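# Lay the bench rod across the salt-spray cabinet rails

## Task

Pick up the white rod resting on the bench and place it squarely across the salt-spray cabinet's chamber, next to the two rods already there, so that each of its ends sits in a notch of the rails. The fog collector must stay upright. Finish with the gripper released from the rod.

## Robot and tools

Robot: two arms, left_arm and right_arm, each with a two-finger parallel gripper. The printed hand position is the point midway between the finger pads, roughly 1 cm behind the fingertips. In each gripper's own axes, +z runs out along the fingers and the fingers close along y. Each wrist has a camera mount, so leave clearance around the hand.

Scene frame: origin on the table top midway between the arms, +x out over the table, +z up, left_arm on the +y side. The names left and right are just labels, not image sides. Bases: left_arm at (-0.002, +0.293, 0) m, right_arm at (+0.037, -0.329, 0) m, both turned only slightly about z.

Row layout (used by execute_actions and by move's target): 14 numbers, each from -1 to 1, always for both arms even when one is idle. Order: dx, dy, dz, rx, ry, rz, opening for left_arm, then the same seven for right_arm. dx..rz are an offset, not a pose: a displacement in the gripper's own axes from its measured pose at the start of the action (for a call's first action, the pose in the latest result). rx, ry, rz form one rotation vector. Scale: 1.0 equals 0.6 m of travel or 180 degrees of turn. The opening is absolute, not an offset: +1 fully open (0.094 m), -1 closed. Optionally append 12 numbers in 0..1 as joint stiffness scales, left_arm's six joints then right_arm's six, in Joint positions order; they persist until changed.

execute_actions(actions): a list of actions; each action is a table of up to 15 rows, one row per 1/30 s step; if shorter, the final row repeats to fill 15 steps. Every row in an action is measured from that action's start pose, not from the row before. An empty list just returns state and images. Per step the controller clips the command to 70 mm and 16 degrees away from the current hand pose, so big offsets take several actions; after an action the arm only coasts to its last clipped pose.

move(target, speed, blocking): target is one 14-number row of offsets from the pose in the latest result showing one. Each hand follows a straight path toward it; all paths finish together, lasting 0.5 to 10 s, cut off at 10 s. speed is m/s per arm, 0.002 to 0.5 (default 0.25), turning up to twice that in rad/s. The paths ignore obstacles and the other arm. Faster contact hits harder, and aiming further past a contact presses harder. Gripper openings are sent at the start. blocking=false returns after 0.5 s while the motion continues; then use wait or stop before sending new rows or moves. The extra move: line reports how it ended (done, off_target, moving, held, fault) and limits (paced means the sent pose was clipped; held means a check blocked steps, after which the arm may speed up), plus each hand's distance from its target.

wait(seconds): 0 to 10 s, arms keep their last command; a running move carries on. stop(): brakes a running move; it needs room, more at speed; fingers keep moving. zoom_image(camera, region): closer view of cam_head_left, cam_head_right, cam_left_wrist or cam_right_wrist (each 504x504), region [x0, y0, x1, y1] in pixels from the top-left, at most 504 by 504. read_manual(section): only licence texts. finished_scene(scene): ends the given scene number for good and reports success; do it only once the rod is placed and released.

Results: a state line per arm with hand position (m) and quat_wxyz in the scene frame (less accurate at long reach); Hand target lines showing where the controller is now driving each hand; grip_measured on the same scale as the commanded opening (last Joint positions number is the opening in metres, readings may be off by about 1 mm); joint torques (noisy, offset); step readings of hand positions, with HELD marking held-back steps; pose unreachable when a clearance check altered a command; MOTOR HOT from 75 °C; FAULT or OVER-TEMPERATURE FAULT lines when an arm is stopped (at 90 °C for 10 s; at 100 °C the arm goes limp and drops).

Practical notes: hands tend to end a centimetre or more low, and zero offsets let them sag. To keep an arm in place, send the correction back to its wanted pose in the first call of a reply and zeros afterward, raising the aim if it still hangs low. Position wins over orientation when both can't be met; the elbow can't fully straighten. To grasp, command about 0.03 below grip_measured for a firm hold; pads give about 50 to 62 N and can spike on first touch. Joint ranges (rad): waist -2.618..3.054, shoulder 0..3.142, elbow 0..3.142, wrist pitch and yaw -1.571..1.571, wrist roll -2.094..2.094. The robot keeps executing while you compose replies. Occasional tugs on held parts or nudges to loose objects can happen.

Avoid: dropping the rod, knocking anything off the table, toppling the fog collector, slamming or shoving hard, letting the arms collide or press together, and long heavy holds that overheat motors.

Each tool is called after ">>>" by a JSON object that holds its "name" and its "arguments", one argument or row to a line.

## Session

>>> {"name": "execute_actions", "arguments": {
  "actions": []
}}

Scene clock: 0.00 s.
left_arm: end_effector_position=(+0.4141, +0.2268, +0.2933) grip_measured=+1.000 end_effector_quat_wxyz=(+0.587, -0.613, +0.528, -0.017) | right_arm: end_effector_position=(+0.6365, -0.5923, +0.1247) grip_measured=+1.000 end_effector_quat_wxyz=(+0.654, +0.088, +0.642, +0.390)
Joint positions: left_arm=[-0.64   1.779  1.674 -0.981 -1.212 -1.947  0.094] | right_arm=[-0.663  2.796  1.995  1.119 -1.03   0.949  0.094]
Joint velocities: left_arm=[-0.012 -0.002 -0.007  0.051 -0.022  0.022  0.   ] | right_arm=[ 0.012 -0.012 -0.017  0.051 -0.051 -0.051  0.   ]
Joint torques (N m, as the arm reports them, + toward a larger angle): no reading
Motor temperatures (°C, as the motors report them): left_arm=[26 31 29 32 26 27] | right_arm=[27 30 30 30 26 29]
Hand target (left_arm): +0.412, +0.230, +0.297; +0.593, -0.609, +0.527, -0.009
Hand target (right_arm): +0.637, -0.593, +0.130; +0.658, +0.084, +0.640, +0.387
Joint stiffness scale: left_arm=[1. 1. 1. 1. 1. 1.] | right_arm=[1. 1. 1. 1. 1. 1.]

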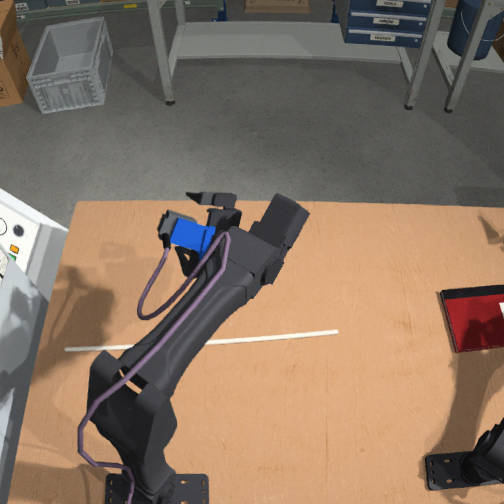

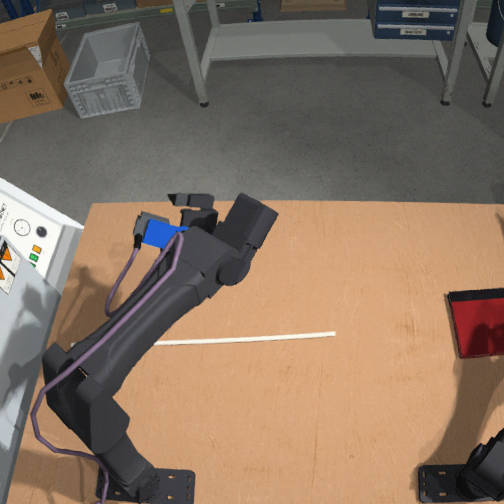

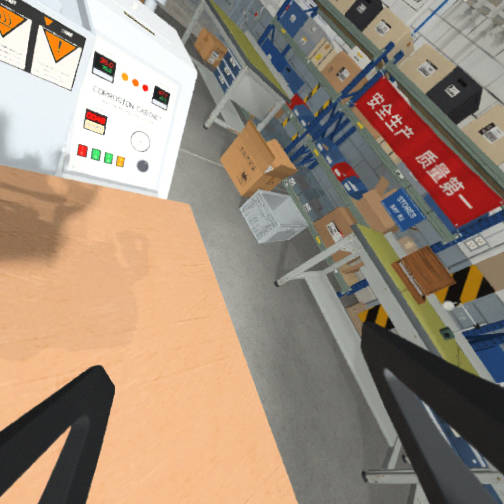

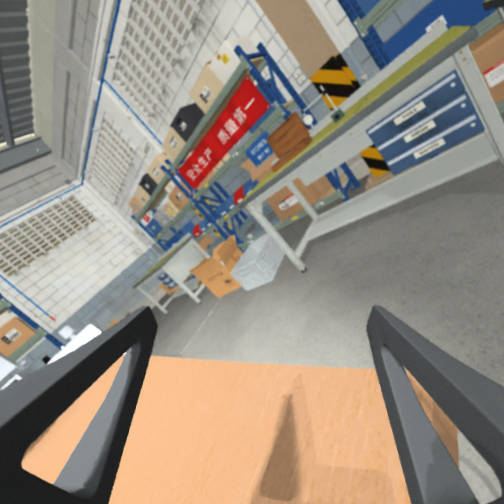

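>>> {"name": "move", "arguments": {
  "target": [-0.812,0.411,0.016,-0.238,0.015,0.155,1, 0.013,0.662,-0.142,0.140,0.006,-0.221,1],
  "speed": 0.3
}}

Scene clock: 3.80 s.
left_arm: end_effector_position=(+0.0500, +0.6129, +0.3867) grip_measured=+1.000 end_effector_quat_wxyz=(-0.303, +0.641, -0.642, -0.290) | right_arm: end_effector_position=(+0.3967, -0.3492, +0.3383) grip_measured=+1.000 end_effector_quat_wxyz=(+0.706, -0.005, +0.708, -0.002)
Joint positions: left_arm=[ 1.232  1.323  1.844 -1.241 -0.185 -0.18   0.094] | right_arm=[-0.131  0.92   0.721  0.195 -0.123 -0.01   0.094]
Joint velocities: left_arm=[-0.022 -0.002 -0.007  0.066 -0.037  0.037  0.   ] | right_arm=[-0.007 -0.007  0.007 -0.037 -0.022 -0.037  0.   ]
Joint torques (N m, as the arm reports them, + toward a larger angle): left_arm=[ 0.96 -3.19  6.59  1.37  0.01  0.07] | right_arm=[ 0.7  -1.65  9.13  1.69  0.05 -0.05]
Motor temperatures (°C, as the motors report them): left_arm=[26 32 30 32 26 27] | right_arm=[27 31 31 31 26 29]
Hand target (left_arm): +0.048, +0.613, +0.390; -0.303, +0.641, -0.642, -0.290
Hand target (right_arm): +0.396, -0.349, +0.343; +0.705, -0.005, +0.710, -0.005
Off the commanded pose (left_arm): 0.015 m, 1 deg.
Off the commanded pose (right_arm): 0.012 m, 1 deg.
Joint stiffness scale: left_arm=[1. 1. 1. 1. 1. 1.] | right_arm=[1. 1. 1. 1. 1. 1.]
move: off_target (left_arm, right_arm)

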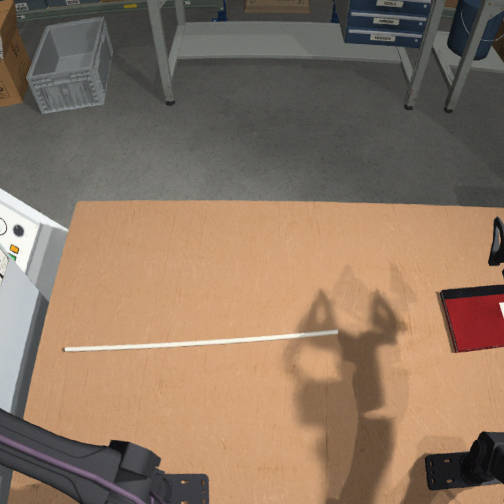

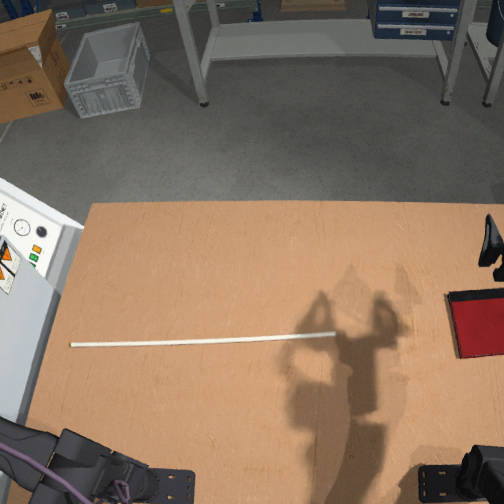

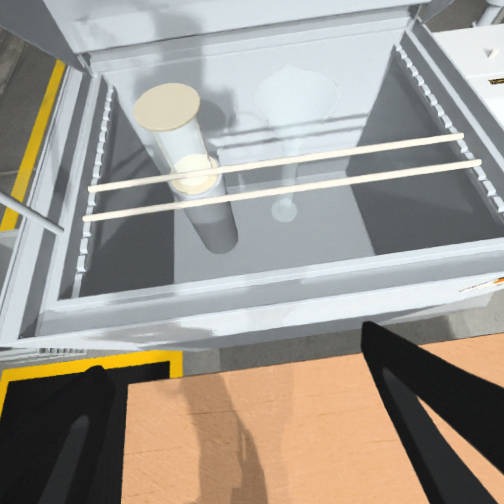

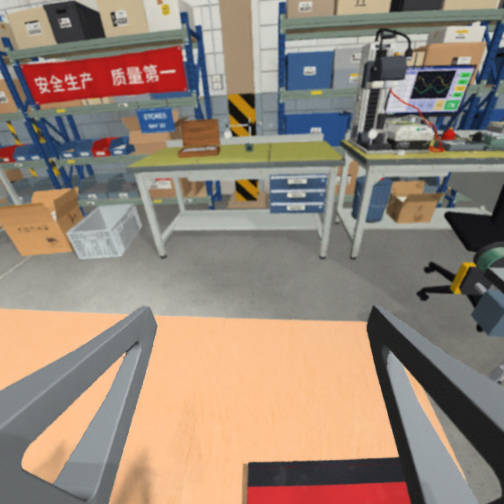

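>>> {"name": "zoom_image", "arguments": {
  "camera": "cam_left_wrist",
  "region": [40, 150, 200, 310]
}}

>>> {"name": "zoom_image", "arguments": {
  "camera": "cam_left_wrist",
  "region": [364, 100, 504, 260]
}}

Region (40, 150, 200, 310) of cam_left_wrist's 504x504 image, scaled by 3.150, with more detail than that image has.

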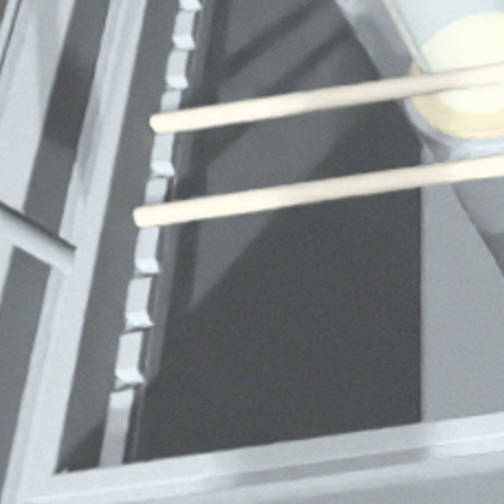

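Region (364, 100, 504, 260) of cam_left_wrist's 504x504 image, scaled by 3.150, with more detail than that image has; it fills the left 441 columns of this view, and the rest is white.

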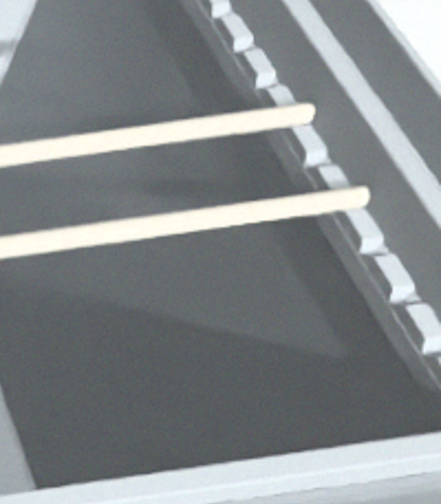

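>>> {"name": "move", "arguments": {
  "target": [0.816,-0.465,-0.160,-0.016,0.275,-0.023,0.3, 0,0,0,0,0,0,1],
  "speed": 0.3
}}

Scene clock: 8.17 s.
left_arm: end_effector_position=(+0.3265, +0.2337, +0.0779) grip_measured=+0.301 end_effector_quat_wxyz=(+0.008, +0.734, -0.679, -0.010) | right_arm: end_effector_position=(+0.3967, -0.3497, +0.3377) grip_measured=+1.000 end_effector_quat_wxyz=(+0.705, -0.004, +0.709, -0.003)
Joint positions: left_arm=[-0.253  1.848  1.424 -1.171  0.003 -1.828  0.061] | right_arm=[-0.131  0.92   0.721  0.193 -0.12  -0.01   0.094]
Joint velocities: left_arm=[-0.002 -0.007 -0.007  0.007  0.037 -0.066  0.   ] | right_arm=[ 0.012 -0.022  0.017 -0.066 -0.022  0.022  0.   ]
Joint torques (N m, as the arm reports them, + toward a larger angle): left_arm=[ -0.6  -10.28   6.76   0.22   0.06  -0.07] | right_arm=[-0.03 -1.32  7.31  1.93 -0.05  0.03]
Motor temperatures (°C, as the motors report them): left_arm=[26 32 30 32 26 27] | right_arm=[27 31 32 33 26 29]
Hand target (left_arm): +0.334, +0.230, +0.082; +0.002, +0.735, -0.679, +0.002
Hand target (right_arm): +0.397, -0.349, +0.338; +0.706, -0.005, +0.708, -0.002
Off the commanded pose (left_arm): 0.014 m, 2 deg.
Off the commanded pose (right_arm): 0.001 m, 0 deg.
Joint stiffness scale: left_arm=[1. 1. 1. 1. 1. 1.] | right_arm=[1. 1. 1. 1. 1. 1.]
move: off_target (left_arm)

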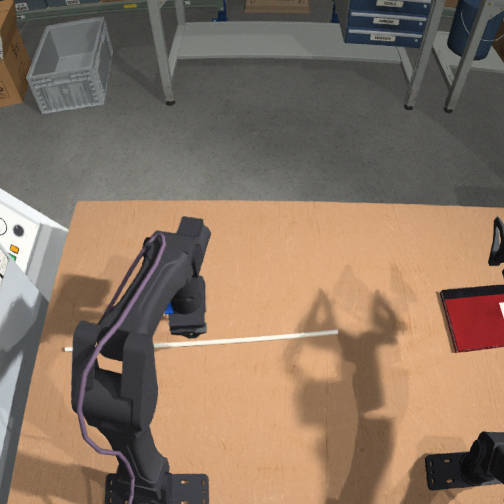

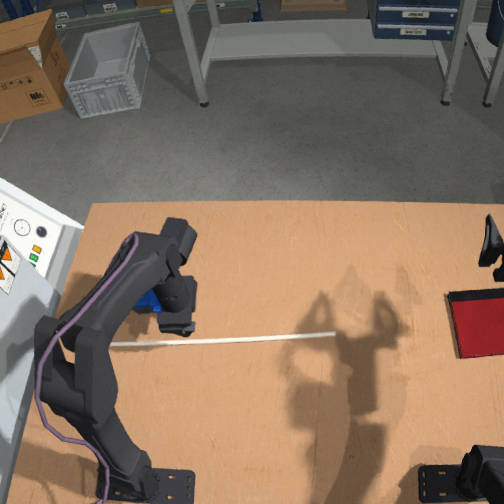

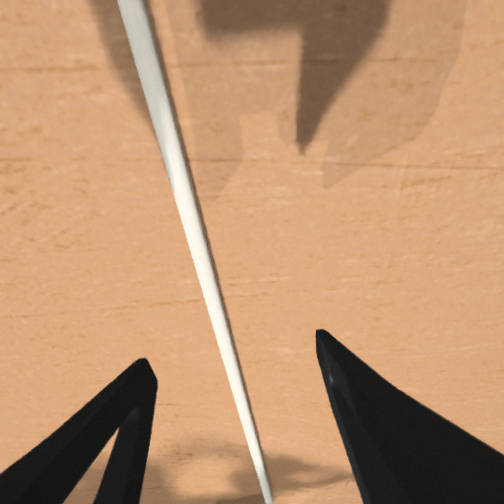

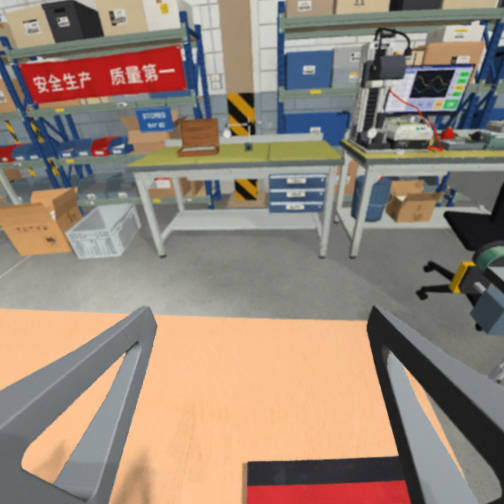

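>>> {"name": "move", "arguments": {
  "target": [0.02,0.013,0.078,0,0,0,0.3, 0,0,0,0,0,0,1],
  "speed": 0.08
}}

Scene clock: 9.60 s.
left_arm: end_effector_position=(+0.3236, +0.2243, +0.0391) grip_measured=+0.301 end_effector_quat_wxyz=(+0.003, +0.735, -0.678, -0.001) | right_arm: end_effector_position=(+0.3967, -0.3497, +0.3377) grip_measured=+1.000 end_effector_quat_wxyz=(+0.705, -0.004, +0.709, -0.003)
Joint positions: left_arm=[-0.282  1.864  1.285 -0.997  0.004 -1.86   0.061] | right_arm=[-0.131  0.92   0.721  0.193 -0.12  -0.01   0.094]
Joint velocities: left_arm=[ 0.007 -0.007  0.002  0.037 -0.007  0.066  0.001] | right_arm=[-0.002  0.002 -0.012 -0.051  0.007 -0.007  0.   ]
Joint torques (N m, as the arm reports them, + toward a larger angle): left_arm=[-0.91 -9.39  4.09  0.25  0.03 -0.04] | right_arm=[ 0.03 -1.37  7.25  1.93 -0.03  0.02]
Motor temperatures (°C, as the motors report them): left_arm=[26 32 30 32 26 27] | right_arm=[27 31 32 33 26 29]
Hand target (left_arm): +0.319, +0.222, +0.031; +0.008, +0.734, -0.679, -0.010
Hand target (right_arm): +0.397, -0.350, +0.338; +0.705, -0.004, +0.709, -0.003
Off the commanded pose (left_arm): 0.010 m, 1 deg.
Off the commanded pose (right_arm): 0.000 m, 0 deg.
Joint stiffness scale: left_arm=[1. 1. 1. 1. 1. 1.] | right_arm=[1. 1. 1. 1. 1. 1.]
move: done

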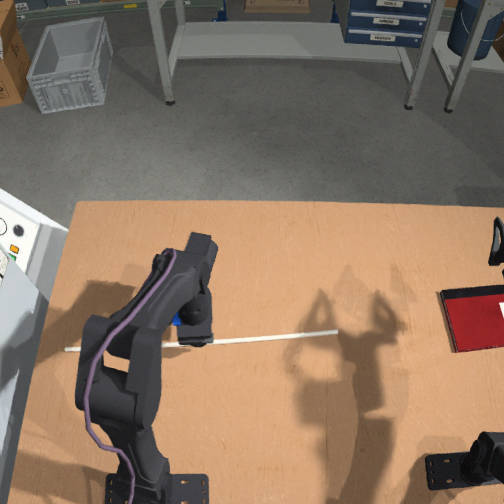

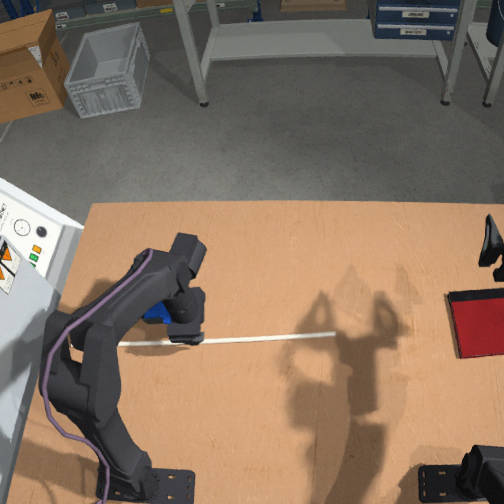

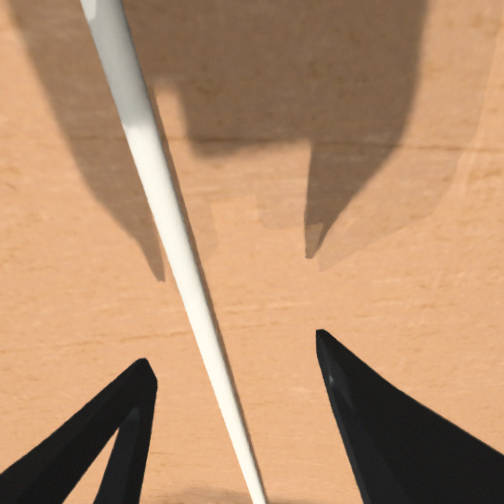

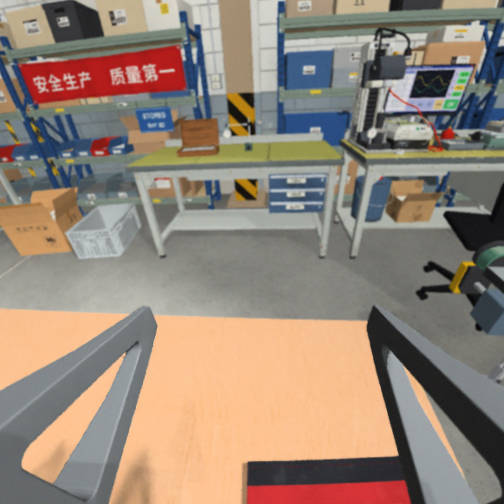

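>>> {"name": "execute_actions", "arguments": {
  "actions": []
}}

Scene clock: 11.17 s.
left_arm: end_effector_position=(+0.3240, +0.2242, +0.0391) grip_measured=+0.301 end_effector_quat_wxyz=(+0.003, +0.735, -0.678, -0.000) | right_arm: end_effector_position=(+0.3967, -0.3497, +0.3377) grip_measured=+1.000 end_effector_quat_wxyz=(+0.705, -0.004, +0.709, -0.003)
Joint positions: left_arm=[-0.282  1.864  1.285 -0.996  0.004 -1.86   0.061] | right_arm=[-0.131  0.92   0.721  0.193 -0.12  -0.01   0.094]
Joint velocities: left_arm=[ 0.002 -0.007 -0.012  0.037  0.051  0.051 -0.   ] | right_arm=[ 0.017 -0.002  0.007 -0.081  0.066 -0.007  0.   ]
Joint torques (N m, as the arm reports them, + toward a larger angle): left_arm=[-0.91 -9.39  4.06  0.26  0.03 -0.06] | right_arm=[-0.03 -1.31  7.26  1.93 -0.03  0.02]
Motor temperatures (°C, as the motors report them): left_arm=[26 33 30 32 26 27] | right_arm=[27 31 32 33 26 29]
Hand target (left_arm): +0.319, +0.222, +0.031; +0.008, +0.734, -0.679, -0.010
Hand target (right_arm): +0.397, -0.350, +0.338; +0.705, -0.004, +0.709, -0.003
Off the commanded pose (left_arm): 0.010 m, 1 deg.
Off the commanded pose (right_arm): 0.000 m, 0 deg.
Joint stiffness scale: left_arm=[1. 1. 1. 1. 1. 1.] | right_arm=[1. 1. 1. 1. 1. 1.]

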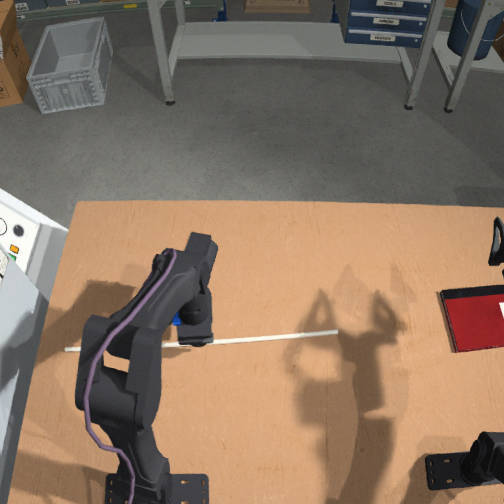

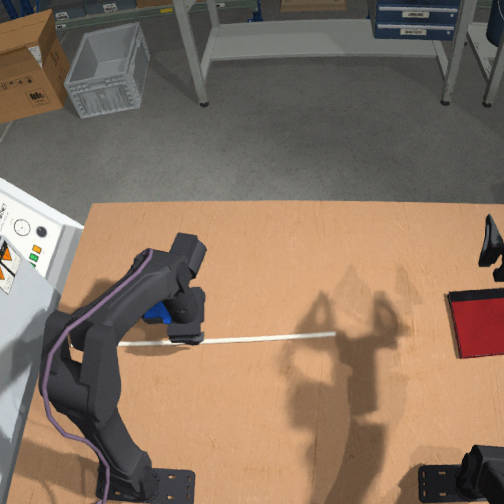

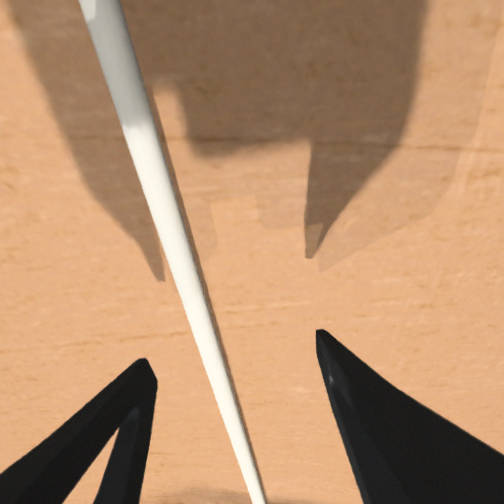

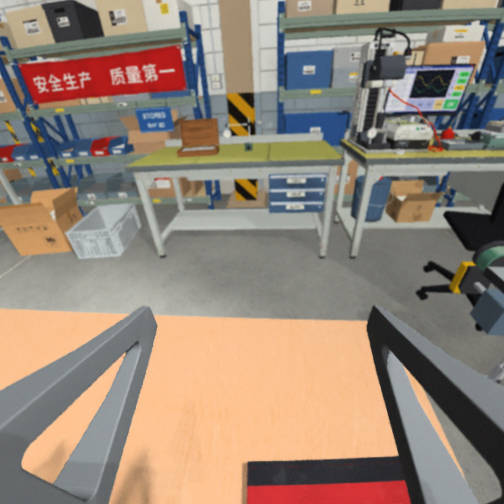

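>>> {"name": "move", "arguments": {
  "target": [0,0.022,0.03,0,0,0,0.3,0,0,0,0,0,0,1],
  "speed": 0.03
}}

Scene clock: 12.60 s.
left_arm: end_effector_position=(+0.3129, +0.2265, +0.0192) grip_measured=+0.301 end_effector_quat_wxyz=(+0.006, +0.736, -0.677, -0.006) | right_arm: end_effector_position=(+0.3967, -0.3497, +0.3377) grip_measured=+1.000 end_effector_quat_wxyz=(+0.705, -0.004, +0.709, -0.003)
Joint positions: left_arm=[-0.282  1.864  1.2   -0.924  0.004 -1.864  0.061] | right_arm=[-0.131  0.92   0.721  0.193 -0.12  -0.01   0.094]
Joint velocities: left_arm=[-0.012  0.012  0.002  0.037 -0.007 -0.037  0.001] | right_arm=[-0.007  0.002 -0.002 -0.037  0.037  0.007  0.   ]
Joint torques (N m, as the arm reports them, + toward a larger angle): left_arm=[ -1.02 -12.16   3.8    0.22   0.04  -0.06] | right_arm=[-0.02 -1.33  7.27  1.92 -0.03  0.02]
Motor temperatures (°C, as the motors report them): left_arm=[26 33 30 32 26 27] | right_arm=[27 31 32 34 26 29]
Hand target (left_arm): +0.311, +0.223, +0.021; +0.003, +0.735, -0.678, -0.001
Hand target (right_arm): +0.397, -0.350, +0.338; +0.705, -0.004, +0.709, -0.003
Off the commanded pose (left_arm): 0.005 m, 1 deg.
Off the commanded pose (right_arm): 0.000 m, 0 deg.
Joint stiffness scale: left_arm=[1. 1. 1. 1. 1. 1.] | right_arm=[1. 1. 1. 1. 1. 1.]
move: done

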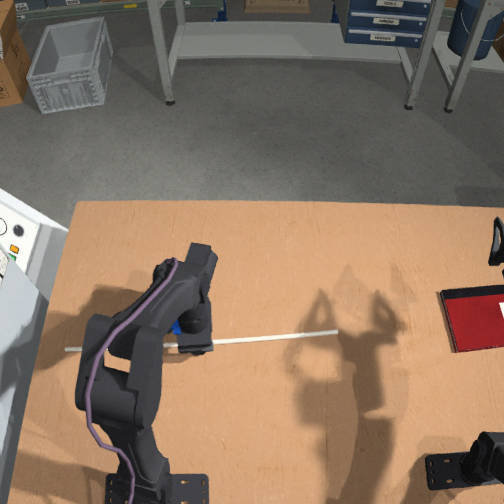

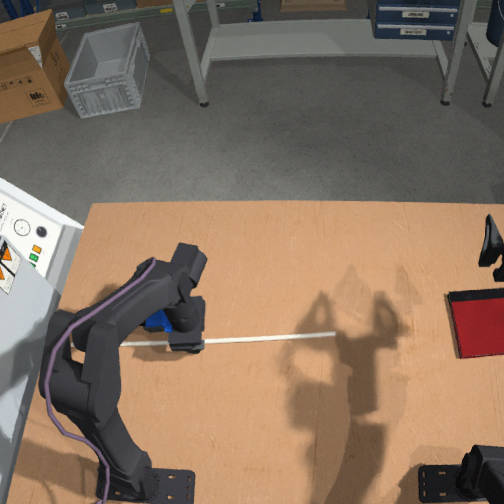

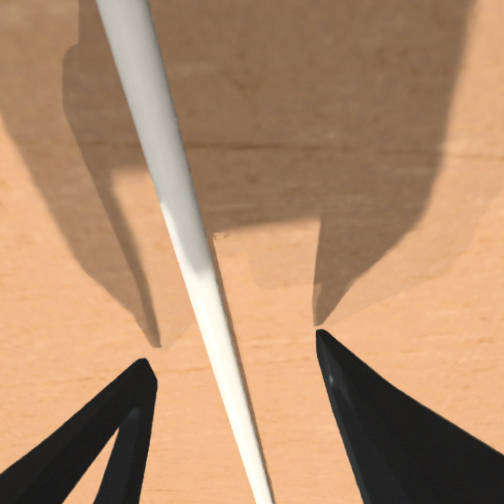

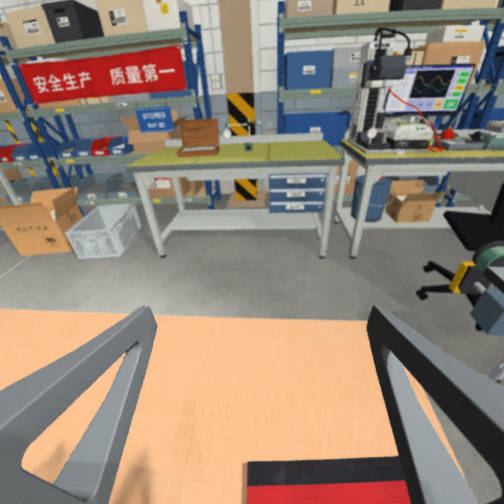

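>>> {"name": "move", "arguments": {
  "target": [0,0.012,0.015,0,0,0,0.3,0,0,0,0,0,0,1],
  "speed": 0.02
}}

Scene clock: 14.30 s.
left_arm: end_effector_position=(+0.3097, +0.2272, +0.0121) grip_measured=+0.301 end_effector_quat_wxyz=(+0.006, +0.736, -0.677, -0.006) | right_arm: end_effector_position=(+0.3967, -0.3497, +0.3377) grip_measured=+1.000 end_effector_quat_wxyz=(+0.705, -0.004, +0.709, -0.003)
Joint positions: left_arm=[-0.282  1.864  1.169 -0.892  0.004 -1.864  0.061] | right_arm=[-0.131  0.92   0.721  0.193 -0.12  -0.01   0.094]
Joint velocities: left_arm=[ 0.007 -0.022 -0.007  0.007 -0.022 -0.037 -0.   ] | right_arm=[-0.017  0.002 -0.017  0.007  0.051 -0.007  0.   ]
Joint torques (N m, as the arm reports them, + toward a larger angle): left_arm=[ -0.59 -11.22   3.52   0.27   0.04  -0.05] | right_arm=[-0.01 -1.29  7.29  1.93 -0.03  0.02]
Motor temperatures (°C, as the motors report them): left_arm=[26 33 30 32 26 27] | right_arm=[27 31 32 34 26 29]
Hand target (left_arm): +0.306, +0.226, +0.010; +0.006, +0.736, -0.677, -0.006
Hand target (right_arm): +0.397, -0.350, +0.338; +0.705, -0.004, +0.709, -0.003
Off the commanded pose (left_arm): 0.005 m, 0 deg.
Off the commanded pose (right_arm): 0.000 m, 0 deg.
Joint stiffness scale: left_arm=[1. 1. 1. 1. 1. 1.] | right_arm=[1. 1. 1. 1. 1. 1.]
move: done

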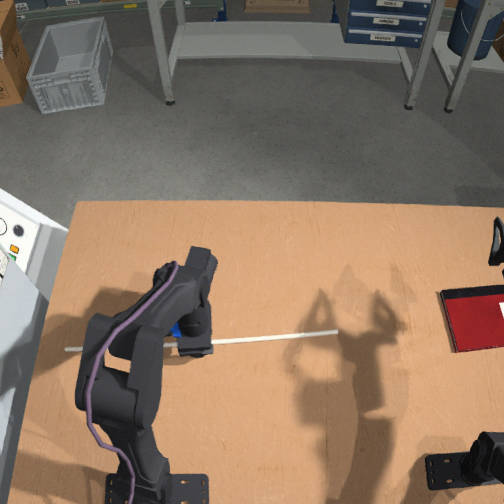

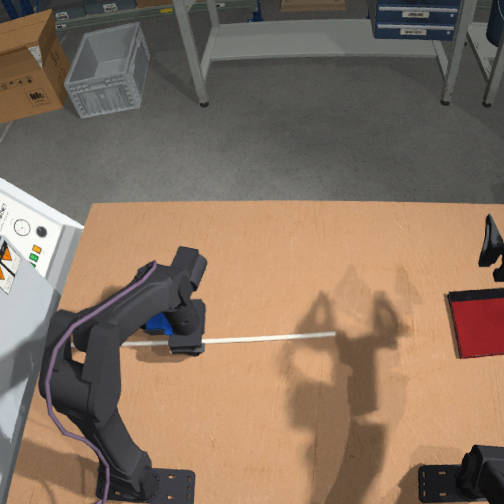

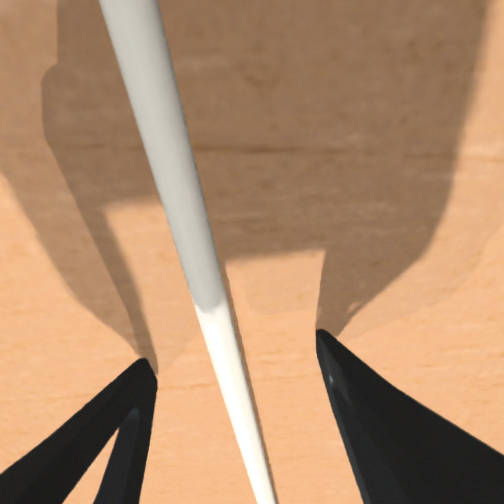

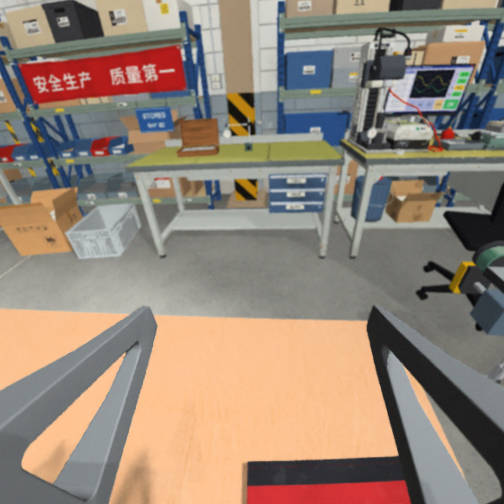

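Tips are at the table. Ramp-close.

>>> {"name": "execute_actions", "arguments": {
  "actions": [
    [[0,0.006,0.003,0,0,0,0.2,0,0,0,0,0,0,1],[0,0.006,0.003,0,0,0,0.1,0,0,0,0,0,0,1],[0,0.006,0.003,0,0,0,0.0,0,0,0,0,0,0,1],[0,0.006,0.003,0,0,0,-0.1,0,0,0,0,0,0,1],[0,0.006,0.003,0,0,0,-0.2,0,0,0,0,0,0,1],[0,0.006,0.003,0,0,0,-0.3,0,0,0,0,0,0,1],[0,0.006,0.003,0,0,0,-0.35,0,0,0,0,0,0,1],[0,0.006,0.003,0,0,0,-0.4,0,0,0,0,0,0,1],[0,0.006,0.003,0,0,0,-0.45,0,0,0,0,0,0,1],[0,0.006,0.003,0,0,0,-0.5,0,0,0,0,0,0,1],[0,0.006,0.003,0,0,0,-0.55,0,0,0,0,0,0,1],[0,0.006,0.003,0,0,0,-0.6,0,0,0,0,0,0,1]],
    [[0,0,0,0,0,0,-0.63,0,0,0,0,0,0,1],[0,0,0,0,0,0,-0.66,0,0,0,0,0,0,1],[0,0,0,0,0,0,-0.69,0,0,0,0,0,0,1],[0,0,0,0,0,0,-0.72,0,0,0,0,0,0,1],[0,0,0,0,0,0,-0.75,0,0,0,0,0,0,1],[0,0,0,0,0,0,-0.77,0,0,0,0,0,0,1],[0,0,0,0,0,0,-0.79,0,0,0,0,0,0,1],[0,0,0,0,0,0,-0.81,0,0,0,0,0,0,1],[0,0,0,0,0,0,-0.83,0,0,0,0,0,0,1],[0,0,0,0,0,0,-0.85,0,0,0,0,0,0,1]],
    [[0,0,0,0,0,0,-0.85,0,0,0,0,0,0,1]]
  ]
}}

Scene clock: 16.60 s.
left_arm: end_effector_position=(+0.3108, +0.2270, +0.0121) grip_measured=-0.824 end_effector_quat_wxyz=(+0.005, +0.736, -0.677, -0.004) | right_arm: end_effector_position=(+0.3967, -0.3497, +0.3377) grip_measured=+1.000 end_effector_quat_wxyz=(+0.705, -0.004, +0.709, -0.003)
Joint positions: left_arm=[-0.282  1.864  1.169 -0.888  0.004 -1.864  0.008] | right_arm=[-0.131  0.92   0.721  0.193 -0.12  -0.01   0.094]
Joint velocities: left_arm=[ 0.012  0.002 -0.012 -0.051 -0.022  0.081 -0.   ] | right_arm=[ 0.002  0.012 -0.002 -0.037 -0.066 -0.066  0.   ]
Joint torques (N m, as the arm reports them, + toward a larger angle): left_arm=[ -0.06 -10.34   4.86   0.17   0.03   0.01] | right_arm=[-0.03 -1.28  7.33  1.93 -0.02  0.02]
Motor temperatures (°C, as the motors report them): left_arm=[26 34 30 32 26 27] | right_arm=[27 30 32 35 26 29]
Hand target (left_arm): +0.311, +0.227, +0.012; +0.005, +0.736, -0.677, -0.004
Hand target (right_arm): +0.397, -0.350, +0.338; +0.705, -0.004, +0.709, -0.003
Off the commanded pose (left_arm): 0.000 m, 0 deg.
Off the commanded pose (right_arm): 0.000 m, 0 deg.
Joint stiffness scale: left_arm=[1. 1. 1. 1. 1. 1.] | right_arm=[1. 1. 1. 1. 1. 1.]
Step readings (end_effector_position; steps 1 to 15: 1st action; 16 to 30: 2nd action; 31 to 45: 3rd action):
0: left_arm (+0.3107, +0.2270, +0.0121) | right_arm (+0.3967, -0.3497, +0.3377)
1: left_arm (+0.3107, +0.2270, +0.0121) | right_arm (+0.3967, -0.3497, +0.3377)
2: left_arm (+0.3107, +0.2270, +0.0121) | right_arm (+0.3967, -0.3497, +0.3377)
4: left_arm (+0.3107, +0.2270, +0.0121) | right_arm (+0.3967, -0.3497, +0.3377)
8: left_arm (+0.3107, +0.2270, +0.0121) | right_arm (+0.3967, -0.3497, +0.3377)
15: left_arm (+0.3107, +0.2270, +0.0121) | right_arm (+0.3967, -0.3497, +0.3377)
16: left_arm (+0.3107, +0.2270, +0.0121) | right_arm (+0.3967, -0.3497, +0.3377)
17: left_arm (+0.3107, +0.2270, +0.0121) | right_arm (+0.3967, -0.3497, +0.3377)
19: left_arm (+0.3107, +0.2270, +0.0121) | right_arm (+0.3967, -0.3497, +0.3377)
23: left_arm (+0.3108, +0.2270, +0.0121) | right_arm (+0.3967, -0.3497, +0.3377)
30: left_arm (+0.3108, +0.2270, +0.0121) | right_arm (+0.3967, -0.3497, +0.3377)
31: left_arm (+0.3108, +0.2270, +0.0121) | right_arm (+0.3967, -0.3497, +0.3377)
32: left_arm (+0.3108, +0.2270, +0.0121) | right_arm (+0.3967, -0.3497, +0.3377)
34: left_arm (+0.3108, +0.2270, +0.0121) | right_arm (+0.3967, -0.3497, +0.3377)
38: left_arm (+0.3108, +0.2270, +0.0121) | right_arm (+0.3967, -0.3497, +0.3377)
45: end_effector_position above

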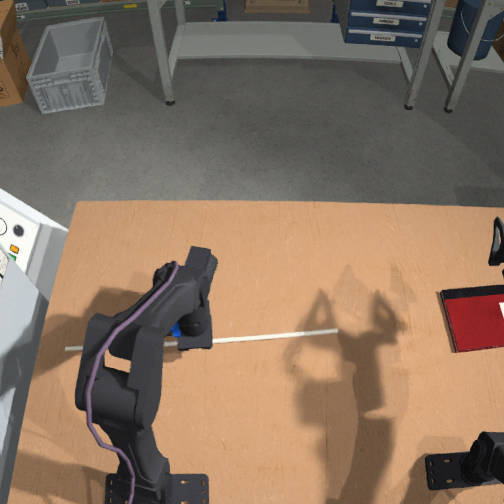

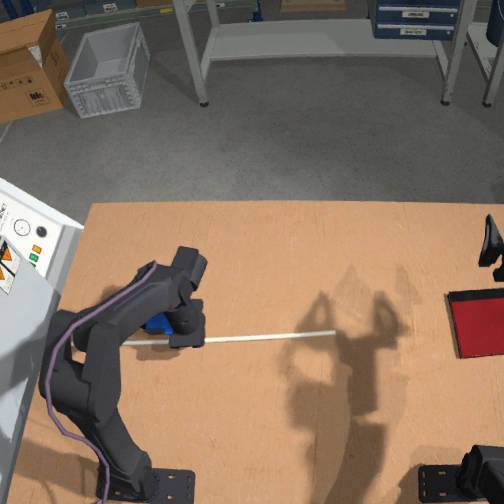

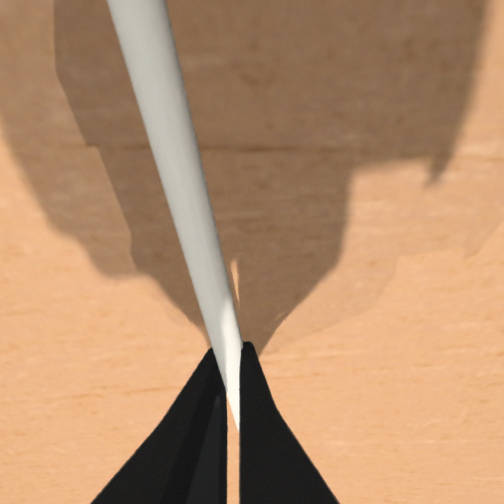

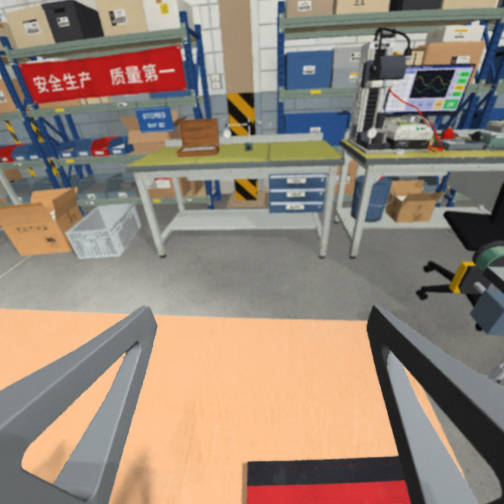

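>>> {"name": "move", "arguments": {
  "target": [0,0,-0.1,0,0,0,-0.86,0,0,0,0,0,0,1],
  "speed": 0.05
}}

Scene clock: 18.40 s.
left_arm: end_effector_position=(+0.3080, +0.2275, +0.0587) grip_measured=-0.824 end_effector_quat_wxyz=(+0.011, +0.736, -0.676, -0.014) | right_arm: end_effector_position=(+0.3967, -0.3497, +0.3377) grip_measured=+1.000 end_effector_quat_wxyz=(+0.705, -0.004, +0.709, -0.003)
Joint positions: left_arm=[-0.282  1.812  1.299 -1.093  0.004 -1.864  0.008] | right_arm=[-0.131  0.92   0.721  0.193 -0.12  -0.01   0.094]
Joint velocities: left_arm=[ 0.002  0.002 -0.007  0.066 -0.037  0.007 -0.001] | right_arm=[ 0.007 -0.002  0.022  0.007  0.022 -0.007  0.   ]
Joint torques (N m, as the arm reports them, + toward a larger angle): left_arm=[ -0.17 -12.19   6.87  -0.1    0.03  -0.01] | right_arm=[ 0.03 -1.3   7.29  1.92 -0.03  0.  ]
Motor temperatures (°C, as the motors report them): left_arm=[26 34 31 32 26 27] | right_arm=[27 30 33 35 26 29]
Hand target (left_arm): +0.311, +0.226, +0.071; +0.005, +0.736, -0.677, -0.004
Hand target (right_arm): +0.397, -0.350, +0.338; +0.705, -0.004, +0.709, -0.003
Off the commanded pose (left_arm): 0.014 m, 1 deg.
Off the commanded pose (right_arm): 0.000 m, 0 deg.
Joint stiffness scale: left_arm=[1. 1. 1. 1. 1. 1.] | right_arm=[1. 1. 1. 1. 1. 1.]
move: off_target (left_arm)

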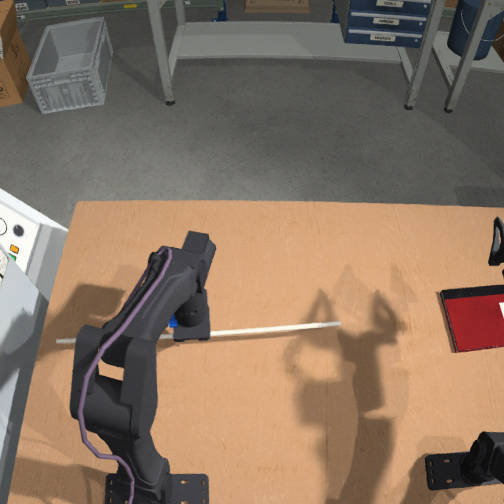

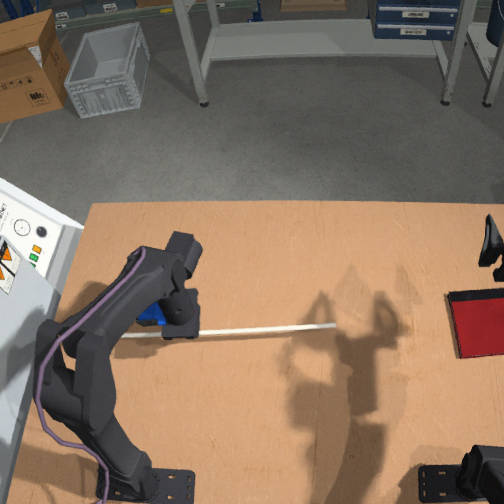

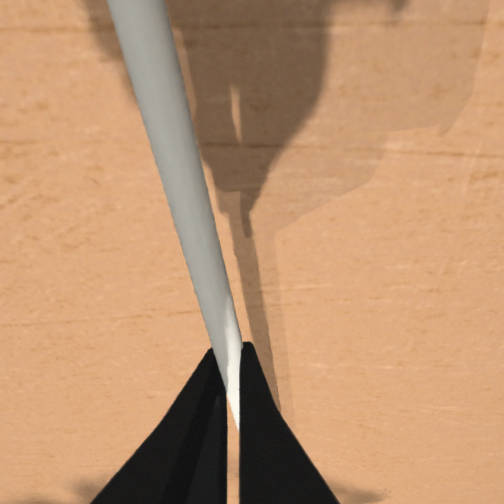

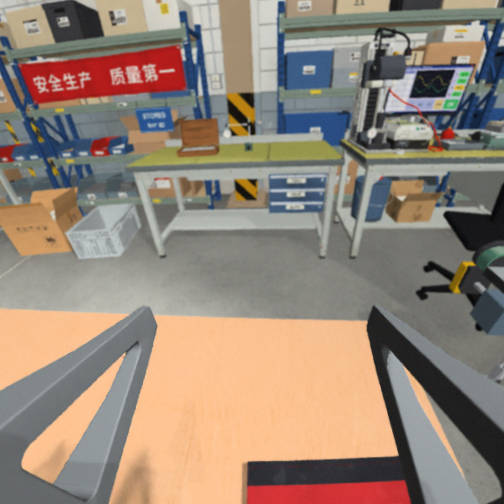

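>>> {"name": "move", "arguments": {
  "target": [0.005,-0.083,-0.53,0.25,0,0,-0.86,0,0,0,0,0,0,1],
  "speed": 0.12
}}

Scene clock: 22.33 s.
left_arm: end_effector_position=(+0.3679, +0.2250, +0.3710) grip_measured=-0.824 end_effector_quat_wxyz=(-0.267, +0.686, -0.628, +0.250) | right_arm: end_effector_position=(+0.3967, -0.3497, +0.3377) grip_measured=+1.000 end_effector_quat_wxyz=(+0.705, -0.004, +0.709, -0.003)
Joint positions: left_arm=[-0.378  1.611  2.123 -1.371 -0.256 -1.868  0.008] | right_arm=[-0.131  0.92   0.721  0.193 -0.12  -0.01   0.094]
Joint velocities: left_arm=[ 0.007  0.012  0.002 -0.095 -0.022  0.022 -0.   ] | right_arm=[-0.017 -0.012  0.002 -0.037 -0.081  0.037  0.   ]
Joint torques (N m, as the arm reports them, + toward a larger angle): left_arm=[-1.01 -6.01  6.68  1.27 -0.29  0.15] | right_arm=[-0.03 -1.3   7.29  1.93 -0.03  0.02]
Motor temperatures (°C, as the motors report them): left_arm=[26 35 31 32 26 27] | right_arm=[27 30 33 36 26 29]
Hand target (left_arm): +0.368, +0.225, +0.374; -0.277, +0.681, -0.634, +0.242
Hand target (right_arm): +0.397, -0.350, +0.338; +0.705, -0.004, +0.709, -0.003
Off the commanded pose (left_arm): 0.005 m, 1 deg.
Off the commanded pose (right_arm): 0.000 m, 0 deg.
Joint stiffness scale: left_arm=[1. 1. 1. 1. 1. 1.] | right_arm=[1. 1. 1. 1. 1. 1.]
move: done

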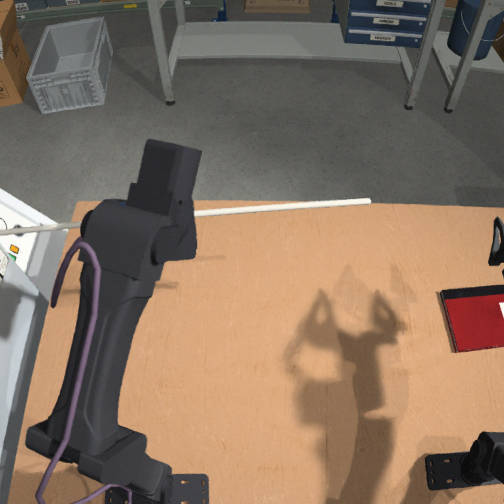

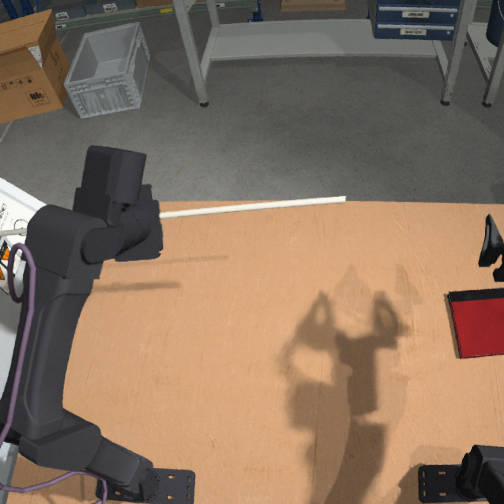

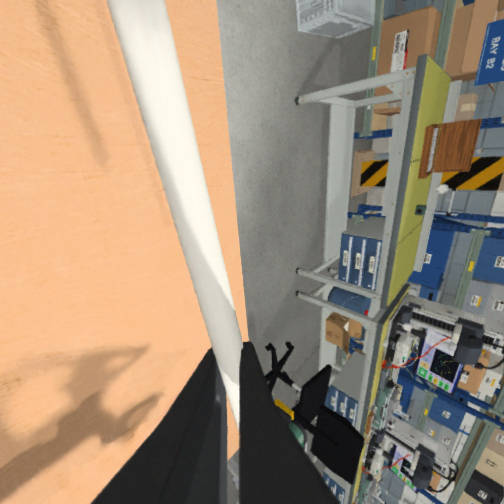

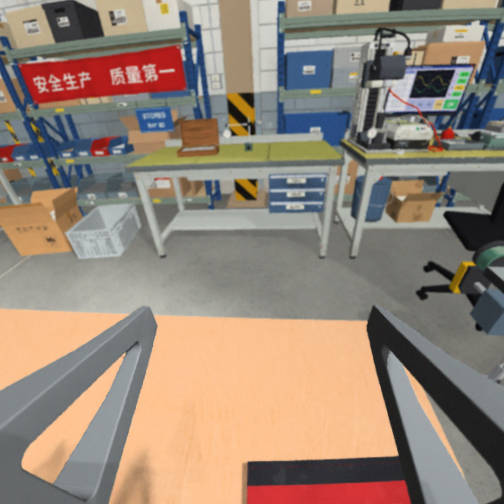

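>>> {"name": "move", "arguments": {
  "target": [-0.457,0.0345,-0.04,0.0018,-0.1625,-0.1744,-0.86,0,0,0,0,0,0,1],
  "speed": 0.12
}}

Scene clock: 26.70 s.
left_arm: end_effector_position=(+0.3082, +0.4876, +0.3633) grip_measured=-0.824 end_effector_quat_wxyz=(-0.327, +0.873, -0.335, +0.133) | right_arm: end_effector_position=(+0.3967, -0.3497, +0.3377) grip_measured=+1.000 end_effector_quat_wxyz=(+0.705, -0.004, +0.709, -0.003)
Joint positions: left_arm=[ 0.365  1.579  2.072 -1.378 -0.247 -1.881  0.008] | right_arm=[-0.131  0.92   0.721  0.193 -0.12  -0.01   0.094]
Joint velocities: left_arm=[-0.002  0.017  0.012 -0.066 -0.037  0.022 -0.001] | right_arm=[-0.012 -0.032  0.002 -0.037 -0.037 -0.051  0.   ]
Joint torques (N m, as the arm reports them, + toward a larger angle): left_arm=[ 0.65 -6.02  6.67  1.38 -0.12  0.13] | right_arm=[ 0.   -1.29  7.28  1.93 -0.02  0.  ]
Motor temperatures (°C, as the motors report them): left_arm=[26 35 31 33 26 27] | right_arm=[27 30 33 36 26 29]
Hand target (left_arm): +0.309, +0.492, +0.371; -0.338, +0.870, -0.334, +0.136
Hand target (right_arm): +0.397, -0.350, +0.338; +0.705, -0.004, +0.709, -0.003
Off the commanded pose (left_arm): 0.013 m, 2 deg.
Off the commanded pose (right_arm): 0.000 m, 0 deg.
Joint stiffness scale: left_arm=[1. 1. 1. 1. 1. 1.] | right_arm=[1. 1. 1. 1. 1. 1.]
move: off_target (left_arm)

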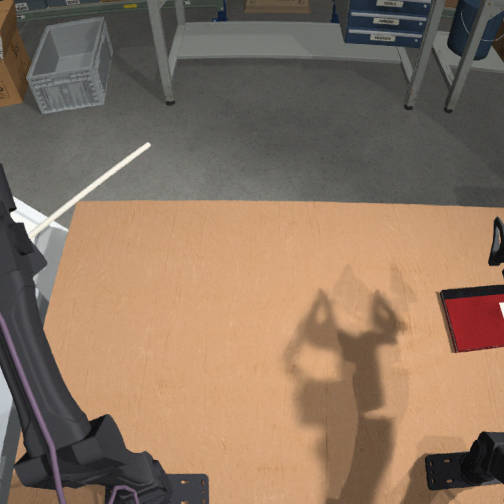

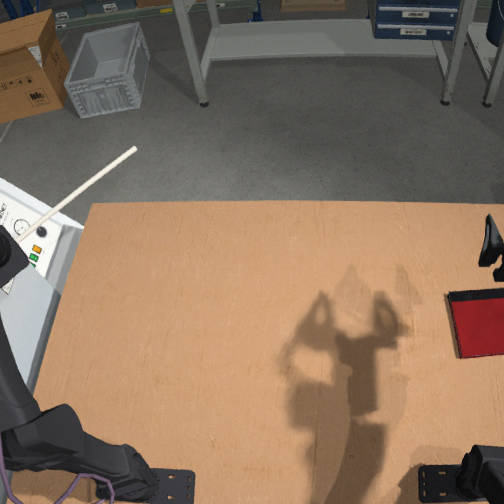

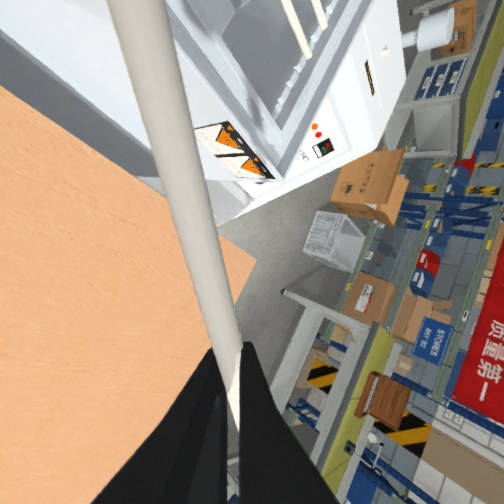

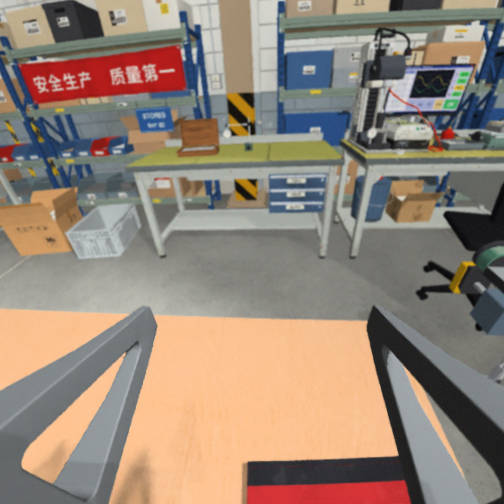

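>>> {"name": "zoom_image", "arguments": {
  "camera": "cam_left_wrist",
  "region": [150, 0, 400, 200]
}}

Region (150, 0, 400, 200) of cam_left_wrist's 504x504 image, scaled by 2.016, with more detail than that image has; it fills the top 403 rows of this view, and the rest is white.

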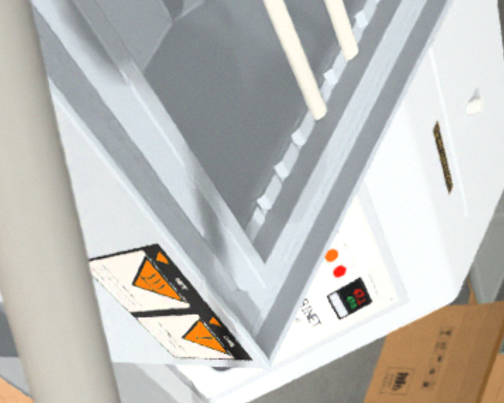

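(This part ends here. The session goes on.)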